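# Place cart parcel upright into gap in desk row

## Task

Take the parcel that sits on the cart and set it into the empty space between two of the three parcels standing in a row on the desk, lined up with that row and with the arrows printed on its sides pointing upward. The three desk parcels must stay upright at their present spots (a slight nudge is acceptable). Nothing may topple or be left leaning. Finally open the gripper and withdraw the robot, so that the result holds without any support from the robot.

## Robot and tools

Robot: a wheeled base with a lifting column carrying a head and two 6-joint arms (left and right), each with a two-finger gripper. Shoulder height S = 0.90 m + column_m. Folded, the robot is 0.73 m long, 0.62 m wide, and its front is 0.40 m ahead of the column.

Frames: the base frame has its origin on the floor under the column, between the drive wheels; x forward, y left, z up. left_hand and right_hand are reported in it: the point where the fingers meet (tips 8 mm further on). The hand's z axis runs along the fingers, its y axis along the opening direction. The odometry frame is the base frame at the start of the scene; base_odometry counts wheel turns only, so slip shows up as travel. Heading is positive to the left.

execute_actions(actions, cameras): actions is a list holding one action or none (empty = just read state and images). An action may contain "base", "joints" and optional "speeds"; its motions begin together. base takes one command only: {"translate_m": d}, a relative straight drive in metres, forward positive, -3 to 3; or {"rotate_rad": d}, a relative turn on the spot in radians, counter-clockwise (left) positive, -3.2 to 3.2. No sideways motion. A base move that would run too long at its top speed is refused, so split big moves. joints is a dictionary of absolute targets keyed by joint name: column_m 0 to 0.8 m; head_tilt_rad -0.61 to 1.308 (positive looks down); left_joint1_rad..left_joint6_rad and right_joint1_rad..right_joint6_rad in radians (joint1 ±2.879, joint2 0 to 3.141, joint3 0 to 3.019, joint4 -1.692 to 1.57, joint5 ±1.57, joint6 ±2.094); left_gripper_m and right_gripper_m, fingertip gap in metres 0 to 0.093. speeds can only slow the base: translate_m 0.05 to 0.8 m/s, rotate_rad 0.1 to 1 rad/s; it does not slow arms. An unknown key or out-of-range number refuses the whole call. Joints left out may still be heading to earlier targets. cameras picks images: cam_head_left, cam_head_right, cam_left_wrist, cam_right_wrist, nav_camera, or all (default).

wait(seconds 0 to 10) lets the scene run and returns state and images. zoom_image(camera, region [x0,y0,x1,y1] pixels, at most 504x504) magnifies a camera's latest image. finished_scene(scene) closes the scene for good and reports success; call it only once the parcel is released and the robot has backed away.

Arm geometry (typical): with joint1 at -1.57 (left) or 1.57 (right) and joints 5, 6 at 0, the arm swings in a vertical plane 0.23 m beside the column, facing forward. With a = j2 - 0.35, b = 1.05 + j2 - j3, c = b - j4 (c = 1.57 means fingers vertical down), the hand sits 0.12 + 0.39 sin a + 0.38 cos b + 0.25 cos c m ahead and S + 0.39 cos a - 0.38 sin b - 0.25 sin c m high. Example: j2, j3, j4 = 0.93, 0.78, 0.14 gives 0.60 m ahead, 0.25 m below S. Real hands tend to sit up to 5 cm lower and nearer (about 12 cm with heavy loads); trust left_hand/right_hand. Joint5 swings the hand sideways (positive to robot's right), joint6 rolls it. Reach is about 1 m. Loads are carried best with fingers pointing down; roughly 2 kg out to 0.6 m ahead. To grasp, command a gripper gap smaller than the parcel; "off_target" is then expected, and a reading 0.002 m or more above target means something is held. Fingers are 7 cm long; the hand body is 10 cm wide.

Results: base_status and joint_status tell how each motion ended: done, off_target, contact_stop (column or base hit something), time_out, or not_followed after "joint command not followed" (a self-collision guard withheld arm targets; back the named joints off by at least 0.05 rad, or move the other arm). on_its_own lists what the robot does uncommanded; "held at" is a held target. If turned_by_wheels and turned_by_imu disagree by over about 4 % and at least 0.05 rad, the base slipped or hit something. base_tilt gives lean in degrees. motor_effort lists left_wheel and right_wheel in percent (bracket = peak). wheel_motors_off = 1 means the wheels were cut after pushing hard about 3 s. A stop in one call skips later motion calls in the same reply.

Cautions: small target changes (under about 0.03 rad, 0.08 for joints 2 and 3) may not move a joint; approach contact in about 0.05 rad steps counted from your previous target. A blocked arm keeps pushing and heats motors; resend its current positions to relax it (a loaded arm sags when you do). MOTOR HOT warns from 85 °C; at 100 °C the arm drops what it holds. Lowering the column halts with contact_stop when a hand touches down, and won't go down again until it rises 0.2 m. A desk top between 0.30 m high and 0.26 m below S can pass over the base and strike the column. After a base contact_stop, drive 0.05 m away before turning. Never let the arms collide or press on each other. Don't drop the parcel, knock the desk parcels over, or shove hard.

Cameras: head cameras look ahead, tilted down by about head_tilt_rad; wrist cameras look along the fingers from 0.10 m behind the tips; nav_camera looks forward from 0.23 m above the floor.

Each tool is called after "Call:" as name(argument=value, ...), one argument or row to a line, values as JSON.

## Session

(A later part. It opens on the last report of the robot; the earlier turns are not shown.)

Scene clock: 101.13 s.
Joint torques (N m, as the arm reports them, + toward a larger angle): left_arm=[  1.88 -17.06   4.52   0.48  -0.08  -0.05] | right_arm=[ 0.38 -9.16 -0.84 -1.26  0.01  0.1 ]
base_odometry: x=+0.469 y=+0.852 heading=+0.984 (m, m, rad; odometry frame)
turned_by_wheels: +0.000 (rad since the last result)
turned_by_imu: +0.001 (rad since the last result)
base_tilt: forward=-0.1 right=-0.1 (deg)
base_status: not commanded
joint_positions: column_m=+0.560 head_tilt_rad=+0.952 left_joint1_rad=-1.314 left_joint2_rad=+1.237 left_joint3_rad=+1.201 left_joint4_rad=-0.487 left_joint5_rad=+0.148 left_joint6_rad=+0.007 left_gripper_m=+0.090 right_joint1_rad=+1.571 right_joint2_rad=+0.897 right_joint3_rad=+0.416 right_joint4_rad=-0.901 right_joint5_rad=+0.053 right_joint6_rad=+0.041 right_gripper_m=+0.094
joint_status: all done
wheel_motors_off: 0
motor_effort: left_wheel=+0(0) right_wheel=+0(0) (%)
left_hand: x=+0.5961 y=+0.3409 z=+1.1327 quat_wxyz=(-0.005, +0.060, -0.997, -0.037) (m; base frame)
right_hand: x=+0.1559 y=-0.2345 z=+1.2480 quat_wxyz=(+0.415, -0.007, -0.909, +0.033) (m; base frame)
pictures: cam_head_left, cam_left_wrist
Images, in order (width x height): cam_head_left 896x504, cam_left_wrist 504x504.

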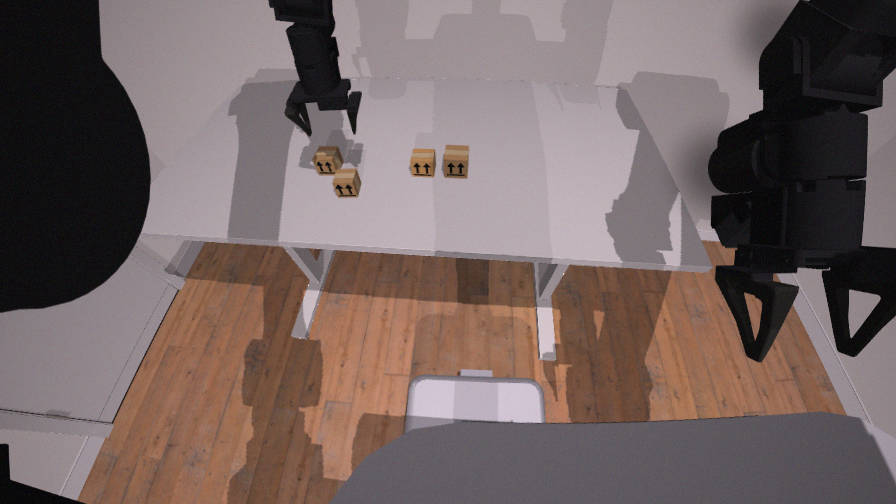

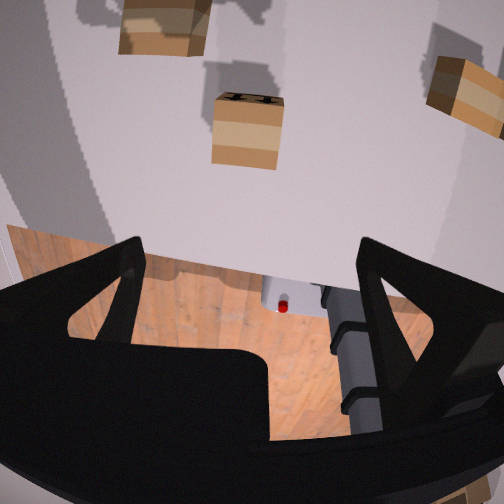

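Call:
execute_actions(
  actions=[
    {"joints":{"left_joint6_rad":0.09,"column_m":0.45}},
  ],
  cameras=["cam_head_left","cam_left_wrist"],
)

Scene clock: 104.43 s.
Joint torques (N m, as the arm reports them, + toward a larger angle): left_arm=[  1.77 -16.76   4.47   0.52  -0.06   0.1 ] | right_arm=[ 0.12 -9.07 -0.92 -1.22  0.01  0.14]
base_odometry: x=+0.469 y=+0.852 heading=+0.984 (m, m, rad; odometry frame)
turned_by_wheels: +0.000 (rad since the last result)
turned_by_imu: +0.001 (rad since the last result)
base_tilt: forward=+0.0 right=-0.1 (deg)
base_status: not commanded
joint_positions: column_m=+0.450 head_tilt_rad=+0.952 left_joint1_rad=-1.314 left_joint2_rad=+1.237 left_joint3_rad=+1.201 left_joint4_rad=-0.487 left_joint5_rad=+0.148 left_joint6_rad=+0.084 left_gripper_m=+0.090 right_joint1_rad=+1.571 right_joint2_rad=+0.897 right_joint3_rad=+0.416 right_joint4_rad=-0.901 right_joint5_rad=+0.053 right_joint6_rad=+0.041 right_gripper_m=+0.094
joint_status: all done
wheel_motors_off: 0
motor_effort: left_wheel=+0(0) right_wheel=+0(0) (%)
left_hand: x=+0.5961 y=+0.3409 z=+1.0229 quat_wxyz=(-0.003, +0.022, -0.999, -0.038) (m; base frame)
right_hand: x=+0.1559 y=-0.2345 z=+1.1381 quat_wxyz=(+0.415, -0.007, -0.909, +0.033) (m; base frame)
pictures: cam_head_left, cam_left_wrist
Images, in order (width x height): cam_head_left 896x504, cam_left_wrist 504x504.

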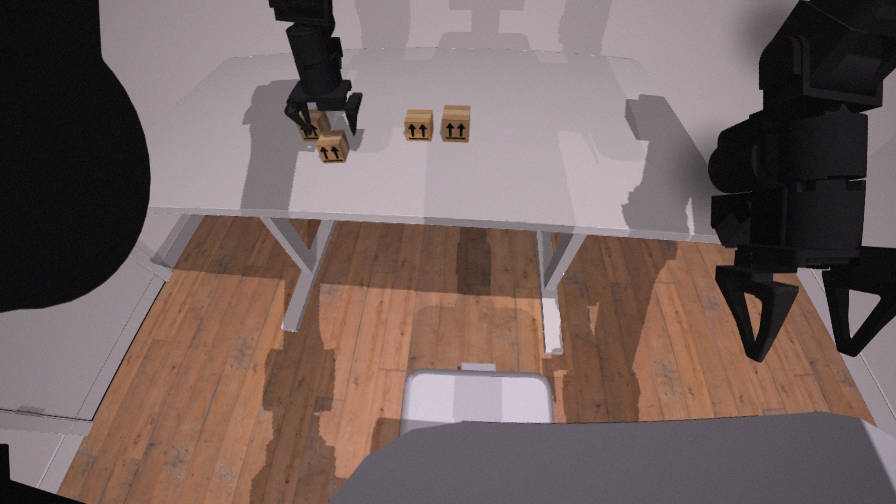

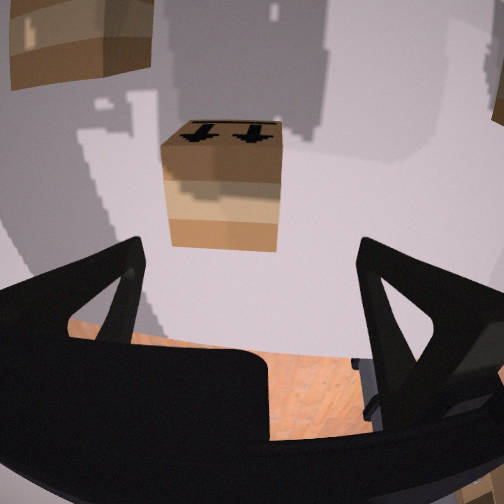

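Call:
execute_actions(
  actions=[
    {"joints":{"left_joint1_rad":-1.285,"column_m":0.405}},
  ],
  cameras=["cam_head_left","cam_left_wrist"],
)

Scene clock: 107.47 s.
Joint torques (N m, as the arm reports them, + toward a larger angle): left_arm=[  3.07 -17.05   4.46   0.48  -0.13   0.11] | right_arm=[ 0.09 -8.45 -0.92 -1.17 -0.01  0.11]
base_odometry: x=+0.469 y=+0.852 heading=+0.984 (m, m, rad; odometry frame)
turned_by_wheels: +0.000 (rad since the last result)
turned_by_imu: +0.001 (rad since the last result)
base_tilt: forward=+0.1 right=-0.1 (deg)
base_status: not commanded
joint_positions: column_m=+0.405 head_tilt_rad=+0.952 left_joint1_rad=-1.290 left_joint2_rad=+1.237 left_joint3_rad=+1.201 left_joint4_rad=-0.487 left_joint5_rad=+0.148 left_joint6_rad=+0.084 left_gripper_m=+0.090 right_joint1_rad=+1.571 right_joint2_rad=+0.897 right_joint3_rad=+0.416 right_joint4_rad=-0.901 right_joint5_rad=+0.053 right_joint6_rad=+0.041 right_gripper_m=+0.094
joint_status: all done
wheel_motors_off: 0
motor_effort: left_wheel=+0(0) right_wheel=+0(0) (%)
left_hand: x=+0.5946 y=+0.3542 z=+0.9805 quat_wxyz=(-0.003, +0.028, -0.998, -0.048) (m; base frame)
right_hand: x=+0.1559 y=-0.2345 z=+1.0931 quat_wxyz=(+0.415, -0.007, -0.909, +0.033) (m; base frame)
pictures: cam_head_left, cam_left_wrist
Images, in order (width x height): cam_head_left 896x504, cam_left_wrist 504x504.

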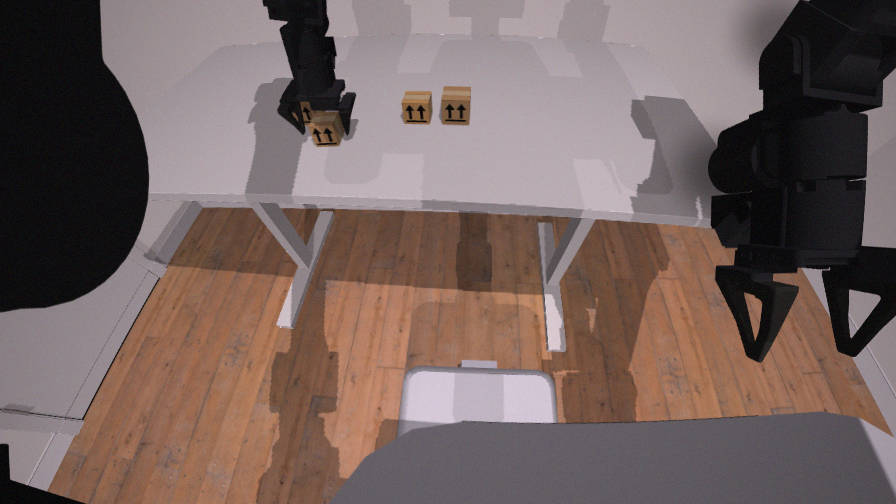

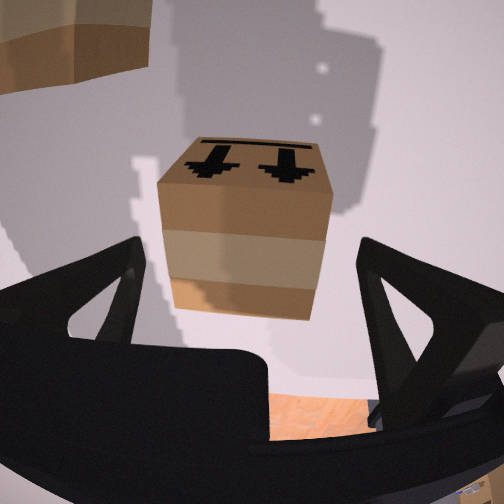

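Call:
execute_actions(
  actions=[
    {"joints":{"column_m":0.385}},
  ],
  cameras=[],
)

Call:
execute_actions(
  actions=[
    {"joints":{"left_gripper_m":0.03}},
  ],
  cameras=["cam_left_wrist"],
)

Call:
execute_actions(
  actions=[
    {"joints":{"column_m":0.46}},
  ],
  cameras=[],
)

Call:
execute_actions(
  actions=[
    {"base":{"translate_m":0.075},"joints":{"left_joint1_rad":-1.42,"left_joint5_rad":0.09}},
  ],
  cameras=["cam_head_left","cam_head_right","cam_left_wrist"],
)

Scene clock: 110.23 s.
Joint torques (N m, as the arm reports them, + toward a larger angle): left_arm=[  3.28 -17.43   4.64   0.42  -0.12   0.11] | right_arm=[-0.13 -8.94 -0.86 -1.14  0.06  0.13]
base_odometry: x=+0.469 y=+0.852 heading=+0.984 (m, m, rad; odometry frame)
turned_by_wheels: +0.000 (rad since the last result)
turned_by_imu: +0.001 (rad since the last result)
base_tilt: forward=+0.1 right=-0.1 (deg)
base_status: not commanded
joint_positions: column_m=+0.385 head_tilt_rad=+0.952 left_joint1_rad=-1.290 left_joint2_rad=+1.237 left_joint3_rad=+1.201 left_joint4_rad=-0.487 left_joint5_rad=+0.148 left_joint6_rad=+0.084 left_gripper_m=+0.090 right_joint1_rad=+1.571 right_joint2_rad=+0.897 right_joint3_rad=+0.416 right_joint4_rad=-0.901 right_joint5_rad=+0.053 right_joint6_rad=+0.041 right_gripper_m=+0.094
joint_status: all done
wheel_motors_off: 0
motor_effort: left_wheel=+0(0) right_wheel=+0(0) (%)
left_hand: x=+0.5945 y=+0.3542 z=+0.9603 quat_wxyz=(-0.003, +0.028, -0.998, -0.048) (m; base frame)
right_hand: x=+0.1559 y=-0.2345 z=+1.0730 quat_wxyz=(+0.415, -0.007, -0.909, +0.033) (m; base frame)
pictures: none
No camera images: the call's "cameras" was empty. Leave "cameras" out to get every camera's image.

Scene clock: 110.87 s.
Joint torques (N m, as the arm reports them, + toward a larger angle): left_arm=[  3.09 -16.87   4.42   0.52  -0.11   0.11] | right_arm=[ 0.11 -8.92 -0.84 -1.34 -0.01  0.14]
base_odometry: x=+0.469 y=+0.852 heading=+0.984 (m, m, rad; odometry frame)
turned_by_wheels: +0.000 (rad since the last result)
turned_by_imu: +0.000 (rad since the last result)
base_tilt: forward=+0.1 right=+0.0 (deg)
base_status: not commanded
joint_positions: column_m=+0.385 head_tilt_rad=+0.952 left_joint1_rad=-1.290 left_joint2_rad=+1.237 left_joint3_rad=+1.201 left_joint4_rad=-0.487 left_joint5_rad=+0.149 left_joint6_rad=+0.084 left_gripper_m=+0.050 right_joint1_rad=+1.571 right_joint2_rad=+0.897 right_joint3_rad=+0.416 right_joint4_rad=-0.901 right_joint5_rad=+0.053 right_joint6_rad=+0.041 right_gripper_m=+0.094
joint_status: left_gripper_m off_target (ended at +0.050, target +0.030)
wheel_motors_off: 0
motor_effort: left_wheel=+0(1) right_wheel=+0(0) (%)
left_hand: x=+0.5945 y=+0.3541 z=+0.9603 quat_wxyz=(-0.003, +0.028, -0.998, -0.048) (m; base frame)
right_hand: x=+0.1559 y=-0.2345 z=+1.0730 quat_wxyz=(+0.415, -0.007, -0.909, +0.033) (m; base frame)
pictures: cam_left_wrist
Images, in order (width x height): cam_left_wrist 504x504.

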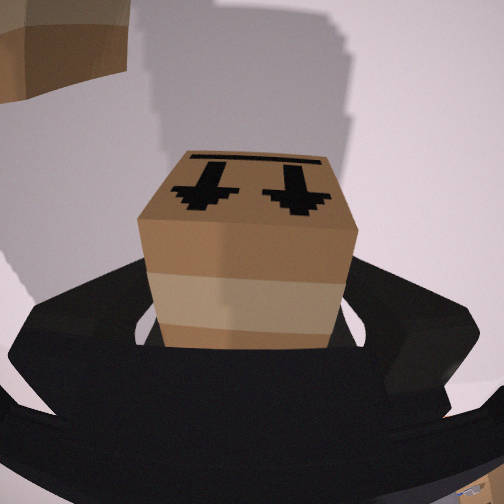

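Scene clock: 112.43 s.
Joint torques (N m, as the arm reports them, + toward a larger angle): left_arm=[  3.56 -16.96   4.46   0.42  -0.12   0.09] | right_arm=[ 0.01 -9.15 -0.79 -1.25  0.03  0.12]
base_odometry: x=+0.469 y=+0.852 heading=+0.984 (m, m, rad; odometry frame)
turned_by_wheels: +0.000 (rad since the last result)
turned_by_imu: +0.000 (rad since the last result)
base_tilt: forward=-0.1 right=-0.1 (deg)
base_status: not commanded
joint_positions: column_m=+0.460 head_tilt_rad=+0.952 left_joint1_rad=-1.290 left_joint2_rad=+1.238 left_joint3_rad=+1.201 left_joint4_rad=-0.487 left_joint5_rad=+0.149 left_joint6_rad=+0.084 left_gripper_m=+0.050 right_joint1_rad=+1.571 right_joint2_rad=+0.897 right_joint3_rad=+0.416 right_joint4_rad=-0.901 right_joint5_rad=+0.053 right_joint6_rad=+0.041 right_gripper_m=+0.094
joint_status: all done
wheel_motors_off: 0
motor_effort: left_wheel=+0(0) right_wheel=+0(0) (%)
left_hand: x=+0.5942 y=+0.3542 z=+1.0348 quat_wxyz=(-0.003, +0.028, -0.998, -0.048) (m; base frame)
right_hand: x=+0.1559 y=-0.2345 z=+1.1479 quat_wxyz=(+0.415, -0.007, -0.909, +0.033) (m; base frame)
pictures: none
No camera images: the call's "cameras" was empty. Leave "cameras" out to get every camera's image.

Scene clock: 113.67 s.
Joint torques (N m, as the arm reports them, + toward a larger angle): left_arm=[  2.15 -16.81   4.43   0.4   -0.17   0.11] | right_arm=[ 0.2  -9.08 -1.11 -1.26  0.01  0.14]
base_odometry: x=+0.510 y=+0.914 heading=+0.984 (m, m, rad; odometry frame)
turned_by_wheels: +0.000 (rad since the last result)
turned_by_imu: +0.000 (rad since the last result)
base_tilt: forward=+0.0 right=-0.1 (deg)
base_status: done
joint_positions: column_m=+0.460 head_tilt_rad=+0.952 left_joint1_rad=-1.430 left_joint2_rad=+1.238 left_joint3_rad=+1.201 left_joint4_rad=-0.485 left_joint5_rad=+0.091 left_joint6_rad=+0.084 left_gripper_m=+0.050 right_joint1_rad=+1.571 right_joint2_rad=+0.897 right_joint3_rad=+0.420 right_joint4_rad=-0.901 right_joint5_rad=+0.053 right_joint6_rad=+0.041 right_gripper_m=+0.094
joint_status: all done
wheel_motors_off: 0
motor_effort: left_wheel=+0(21) right_wheel=+0(29) (%)
left_hand: x=+0.6004 y=+0.2874 z=+1.0236 quat_wxyz=(-0.002, -0.007, -1.000, -0.016) (m; base frame)
right_hand: x=+0.1578 y=-0.2345 z=+1.1473 quat_wxyz=(+0.414, -0.007, -0.910, +0.033) (m; base frame)
pictures: cam_head_left, cam_head_right, cam_left_wrist
Images, in order (width x height): cam_head_left 896x504, cam_head_right 896x504, cam_left_wrist 504x504.

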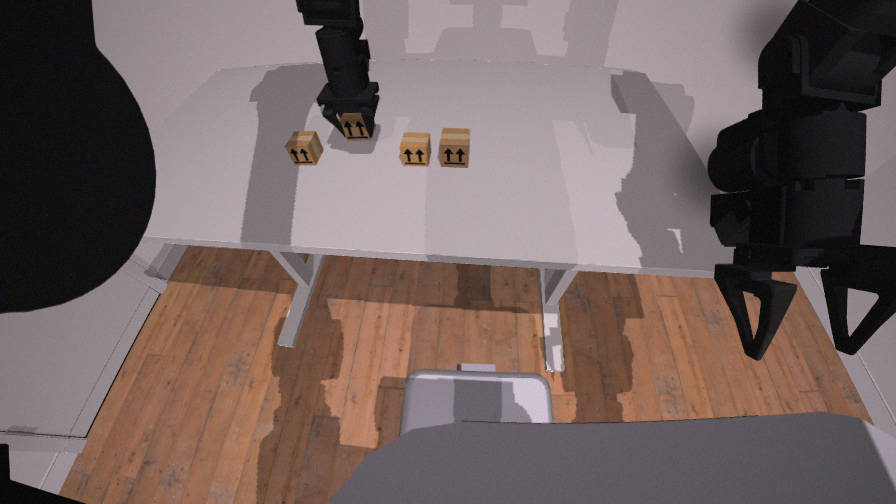

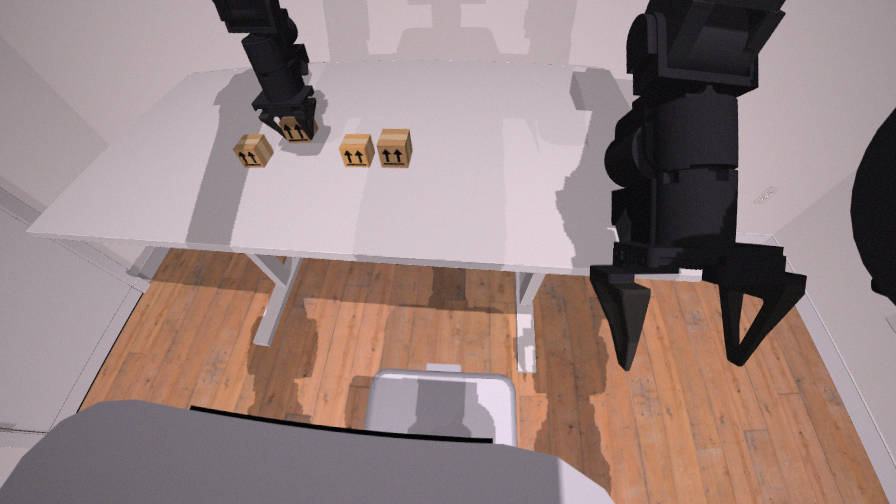

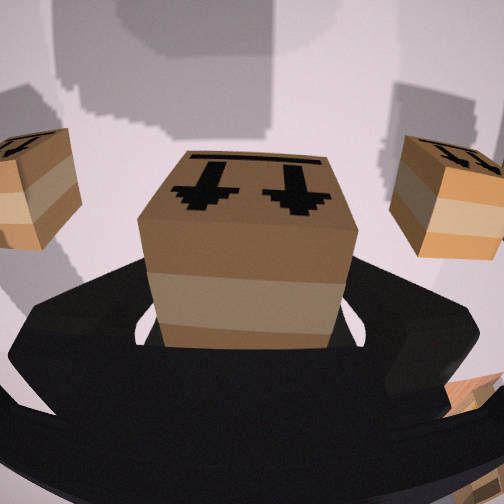

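Call:
execute_actions(
  actions=[
    {"joints":{"column_m":0.403}},
  ],
  cameras=["cam_head_left","cam_left_wrist"],
)

Scene clock: 116.43 s.
Joint torques (N m, as the arm reports them, + toward a larger angle): left_arm=[  2.16 -17.54   4.39   0.35  -0.16   0.11] | right_arm=[-0.03 -8.79 -1.24 -1.17  0.06  0.12]
base_odometry: x=+0.510 y=+0.914 heading=+0.984 (m, m, rad; odometry frame)
turned_by_wheels: +0.000 (rad since the last result)
turned_by_imu: +0.001 (rad since the last result)
base_tilt: forward=+0.0 right=-0.3 (deg)
base_status: not commanded
joint_positions: column_m=+0.403 head_tilt_rad=+0.952 left_joint1_rad=-1.430 left_joint2_rad=+1.239 left_joint3_rad=+1.201 left_joint4_rad=-0.485 left_joint5_rad=+0.091 left_joint6_rad=+0.084 left_gripper_m=+0.050 right_joint1_rad=+1.571 right_joint2_rad=+0.897 right_joint3_rad=+0.420 right_joint4_rad=-0.901 right_joint5_rad=+0.053 right_joint6_rad=+0.041 right_gripper_m=+0.094
joint_status: all done
wheel_motors_off: 0
motor_effort: left_wheel=+0(0) right_wheel=+0(0) (%)
left_hand: x=+0.6003 y=+0.2874 z=+0.9666 quat_wxyz=(-0.001, -0.007, -1.000, -0.016) (m; base frame)
right_hand: x=+0.1578 y=-0.2345 z=+1.0905 quat_wxyz=(+0.414, -0.007, -0.910, +0.033) (m; base frame)
pictures: cam_head_left, cam_left_wrist
Images, in order (width x height): cam_head_left 896x504, cam_left_wrist 504x504.

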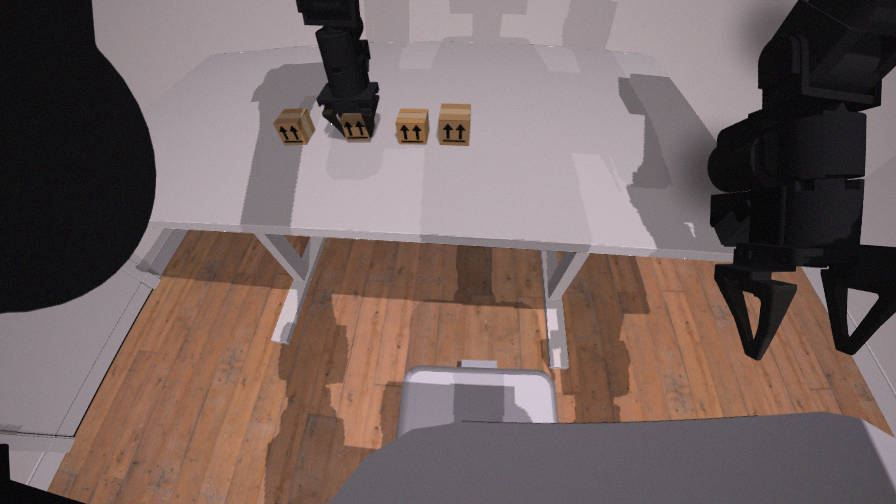

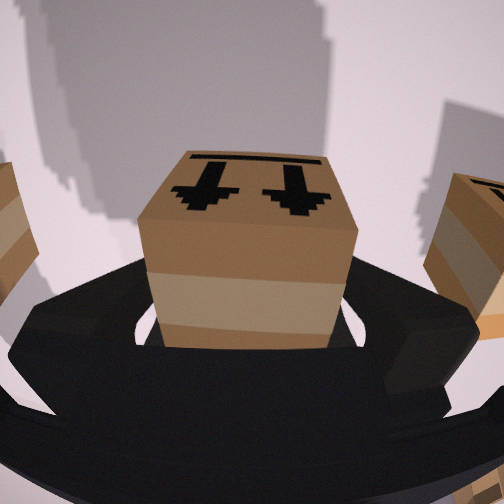

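Call:
execute_actions(
  actions=[
    {"base":{"translate_m":-0.012},"joints":{"column_m":0.396}},
  ],
  cameras=[],
)

Call:
execute_actions(
  actions=[
    {"joints":{"left_gripper_m":0.075}},
  ],
  cameras=[],
)

Call:
execute_actions(
  actions=[
    {"joints":{"column_m":0.52}},
  ],
  cameras=["cam_head_left","cam_left_wrist"],
)

Scene clock: 119.10 s.
Joint torques (N m, as the arm reports them, + toward a larger angle): left_arm=[  2.14 -17.33   4.5    0.31  -0.16   0.11] | right_arm=[ 0.28 -9.29 -1.   -1.29  0.04  0.14]
base_odometry: x=+0.504 y=+0.904 heading=+0.984 (m, m, rad; odometry frame)
turned_by_wheels: +0.000 (rad since the last result)
turned_by_imu: +0.000 (rad since the last result)
base_tilt: forward=-0.1 right=+0.0 (deg)
base_status: done
joint_positions: column_m=+0.396 head_tilt_rad=+0.952 left_joint1_rad=-1.429 left_joint2_rad=+1.238 left_joint3_rad=+1.200 left_joint4_rad=-0.484 left_joint5_rad=+0.091 left_joint6_rad=+0.084 left_gripper_m=+0.050 right_joint1_rad=+1.571 right_joint2_rad=+0.897 right_joint3_rad=+0.418 right_joint4_rad=-0.901 right_joint5_rad=+0.053 right_joint6_rad=+0.041 right_gripper_m=+0.094
joint_status: all done
wheel_motors_off: 0
motor_effort: left_wheel=+0(25) right_wheel=+0(29) (%)
left_hand: x=+0.6002 y=+0.2876 z=+0.9596 quat_wxyz=(-0.002, -0.007, -1.000, -0.016) (m; base frame)
right_hand: x=+0.1565 y=-0.2345 z=+1.0839 quat_wxyz=(+0.415, -0.007, -0.909, +0.033) (m; base frame)
pictures: none
No camera images: the call's "cameras" was empty. Leave "cameras" out to get every camera's image.

Scene clock: 119.70 s.
Joint torques (N m, as the arm reports them, + toward a larger angle): left_arm=[  2.72 -18.16   4.37   0.33  -0.16   0.12] | right_arm=[ 0.29 -9.24 -0.98 -1.21  0.03  0.13]
base_odometry: x=+0.504 y=+0.904 heading=+0.984 (m, m, rad; odometry frame)
turned_by_wheels: +0.000 (rad since the last result)
turned_by_imu: +0.000 (rad since the last result)
base_tilt: forward=+0.0 right=-0.1 (deg)
base_status: not commanded
joint_positions: column_m=+0.396 head_tilt_rad=+0.952 left_joint1_rad=-1.429 left_joint2_rad=+1.239 left_joint3_rad=+1.200 left_joint4_rad=-0.484 left_joint5_rad=+0.091 left_joint6_rad=+0.084 left_gripper_m=+0.075 right_joint1_rad=+1.571 right_joint2_rad=+0.897 right_joint3_rad=+0.418 right_joint4_rad=-0.901 right_joint5_rad=+0.053 right_joint6_rad=+0.041 right_gripper_m=+0.094
joint_status: all done
wheel_motors_off: 0
motor_effort: left_wheel=+0(0) right_wheel=+0(0) (%)
left_hand: x=+0.6001 y=+0.2877 z=+0.9594 quat_wxyz=(-0.002, -0.007, -1.000, -0.016) (m; base frame)
right_hand: x=+0.1565 y=-0.2345 z=+1.0839 quat_wxyz=(+0.415, -0.007, -0.909, +0.033) (m; base frame)
pictures: none
No camera images: the call's "cameras" was empty. Leave "cameras" out to get every camera's image.

Scene clock: 121.90 s.
Joint torques (N m, as the arm reports them, + toward a larger angle): left_arm=[  2.32 -17.55   4.48   0.32  -0.17   0.09] | right_arm=[ 0.37 -8.98 -0.83 -1.15  0.02  0.13]
base_odometry: x=+0.504 y=+0.904 heading=+0.984 (m, m, rad; odometry frame)
turned_by_wheels: +0.000 (rad since the last result)
turned_by_imu: +0.000 (rad since the last result)
base_tilt: forward=+0.2 right=+0.0 (deg)
base_status: not commanded
joint_positions: column_m=+0.520 head_tilt_rad=+0.952 left_joint1_rad=-1.429 left_joint2_rad=+1.239 left_joint3_rad=+1.200 left_joint4_rad=-0.484 left_joint5_rad=+0.091 left_joint6_rad=+0.084 left_gripper_m=+0.075 right_joint1_rad=+1.571 right_joint2_rad=+0.897 right_joint3_rad=+0.418 right_joint4_rad=-0.901 right_joint5_rad=+0.053 right_joint6_rad=+0.041 right_gripper_m=+0.094
joint_status: all done
wheel_motors_off: 0
motor_effort: left_wheel=+0(1) right_wheel=+0(1) (%)
left_hand: x=+0.6000 y=+0.2877 z=+1.0831 quat_wxyz=(-0.001, -0.007, -1.000, -0.016) (m; base frame)
right_hand: x=+0.1565 y=-0.2345 z=+1.2077 quat_wxyz=(+0.415, -0.007, -0.909, +0.033) (m; base frame)
pictures: cam_head_left, cam_left_wrist
Images, in order (width x height): cam_head_left 896x504, cam_left_wrist 504x504.

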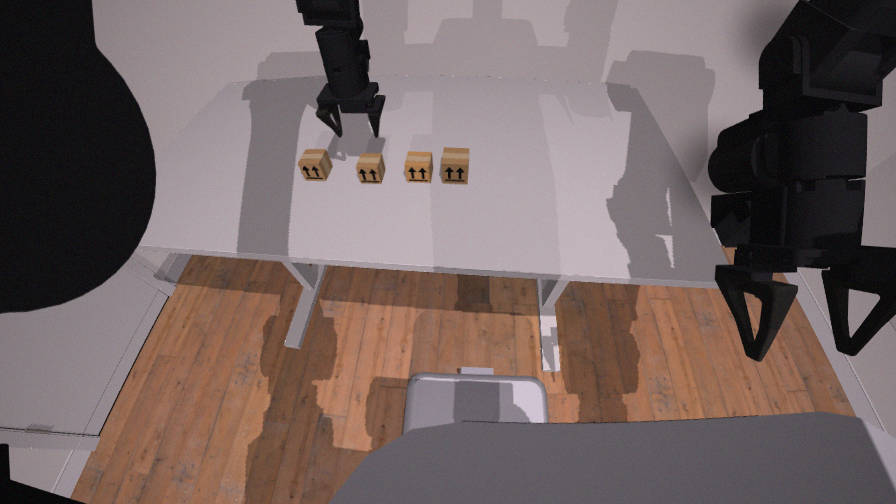

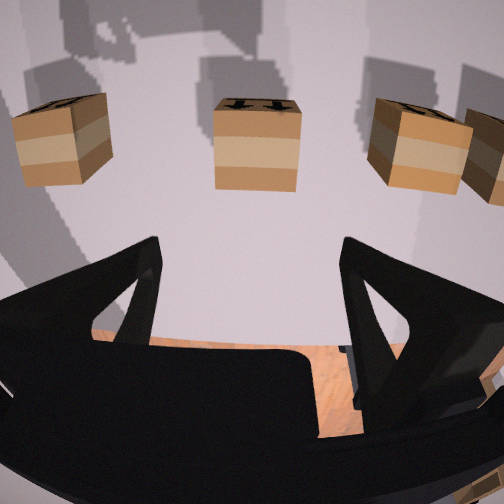

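In line. Back away.

Call:
execute_actions(
  actions=[
    {"base":{"translate_m":-0.5}},
  ],
  cameras=[],
)

Call:
finished_scene(
  scene=1,
)

Scene clock: 125.63 s.
Joint torques (N m, as the arm reports them, + toward a larger angle): left_arm=[  1.93 -17.     4.53   0.35  -0.16   0.11] | right_arm=[ 0.03 -9.02 -0.76 -1.15  0.07  0.13]
base_odometry: x=+0.227 y=+0.488 heading=+0.984 (m, m, rad; odometry frame)
turned_by_wheels: +0.000 (rad since the last result)
turned_by_imu: -0.001 (rad since the last result)
base_tilt: forward=+0.2 right=-0.1 (deg)
base_status: done
joint_positions: column_m=+0.520 head_tilt_rad=+0.952 left_joint1_rad=-1.428 left_joint2_rad=+1.240 left_joint3_rad=+1.199 left_joint4_rad=-0.483 left_joint5_rad=+0.091 left_joint6_rad=+0.084 left_gripper_m=+0.075 right_joint1_rad=+1.571 right_joint2_rad=+0.896 right_joint3_rad=+0.416 right_joint4_rad=-0.901 right_joint5_rad=+0.053 right_joint6_rad=+0.041 right_gripper_m=+0.094
joint_status: not commanded
wheel_motors_off: 0
motor_effort: left_wheel=-1(24) right_wheel=+0(35) (%)
left_hand: x=+0.5993 y=+0.2883 z=+1.0827 quat_wxyz=(-0.001, -0.007, -1.000, -0.016) (m; base frame)
right_hand: x=+0.1559 y=-0.2345 z=+1.2080 quat_wxyz=(+0.415, -0.007, -0.909, +0.033) (m; base frame)
pictures: none
No camera images: the call's "cameras" was empty. Leave "cameras" out to get every camera's image.

The scene is finished: the task was done.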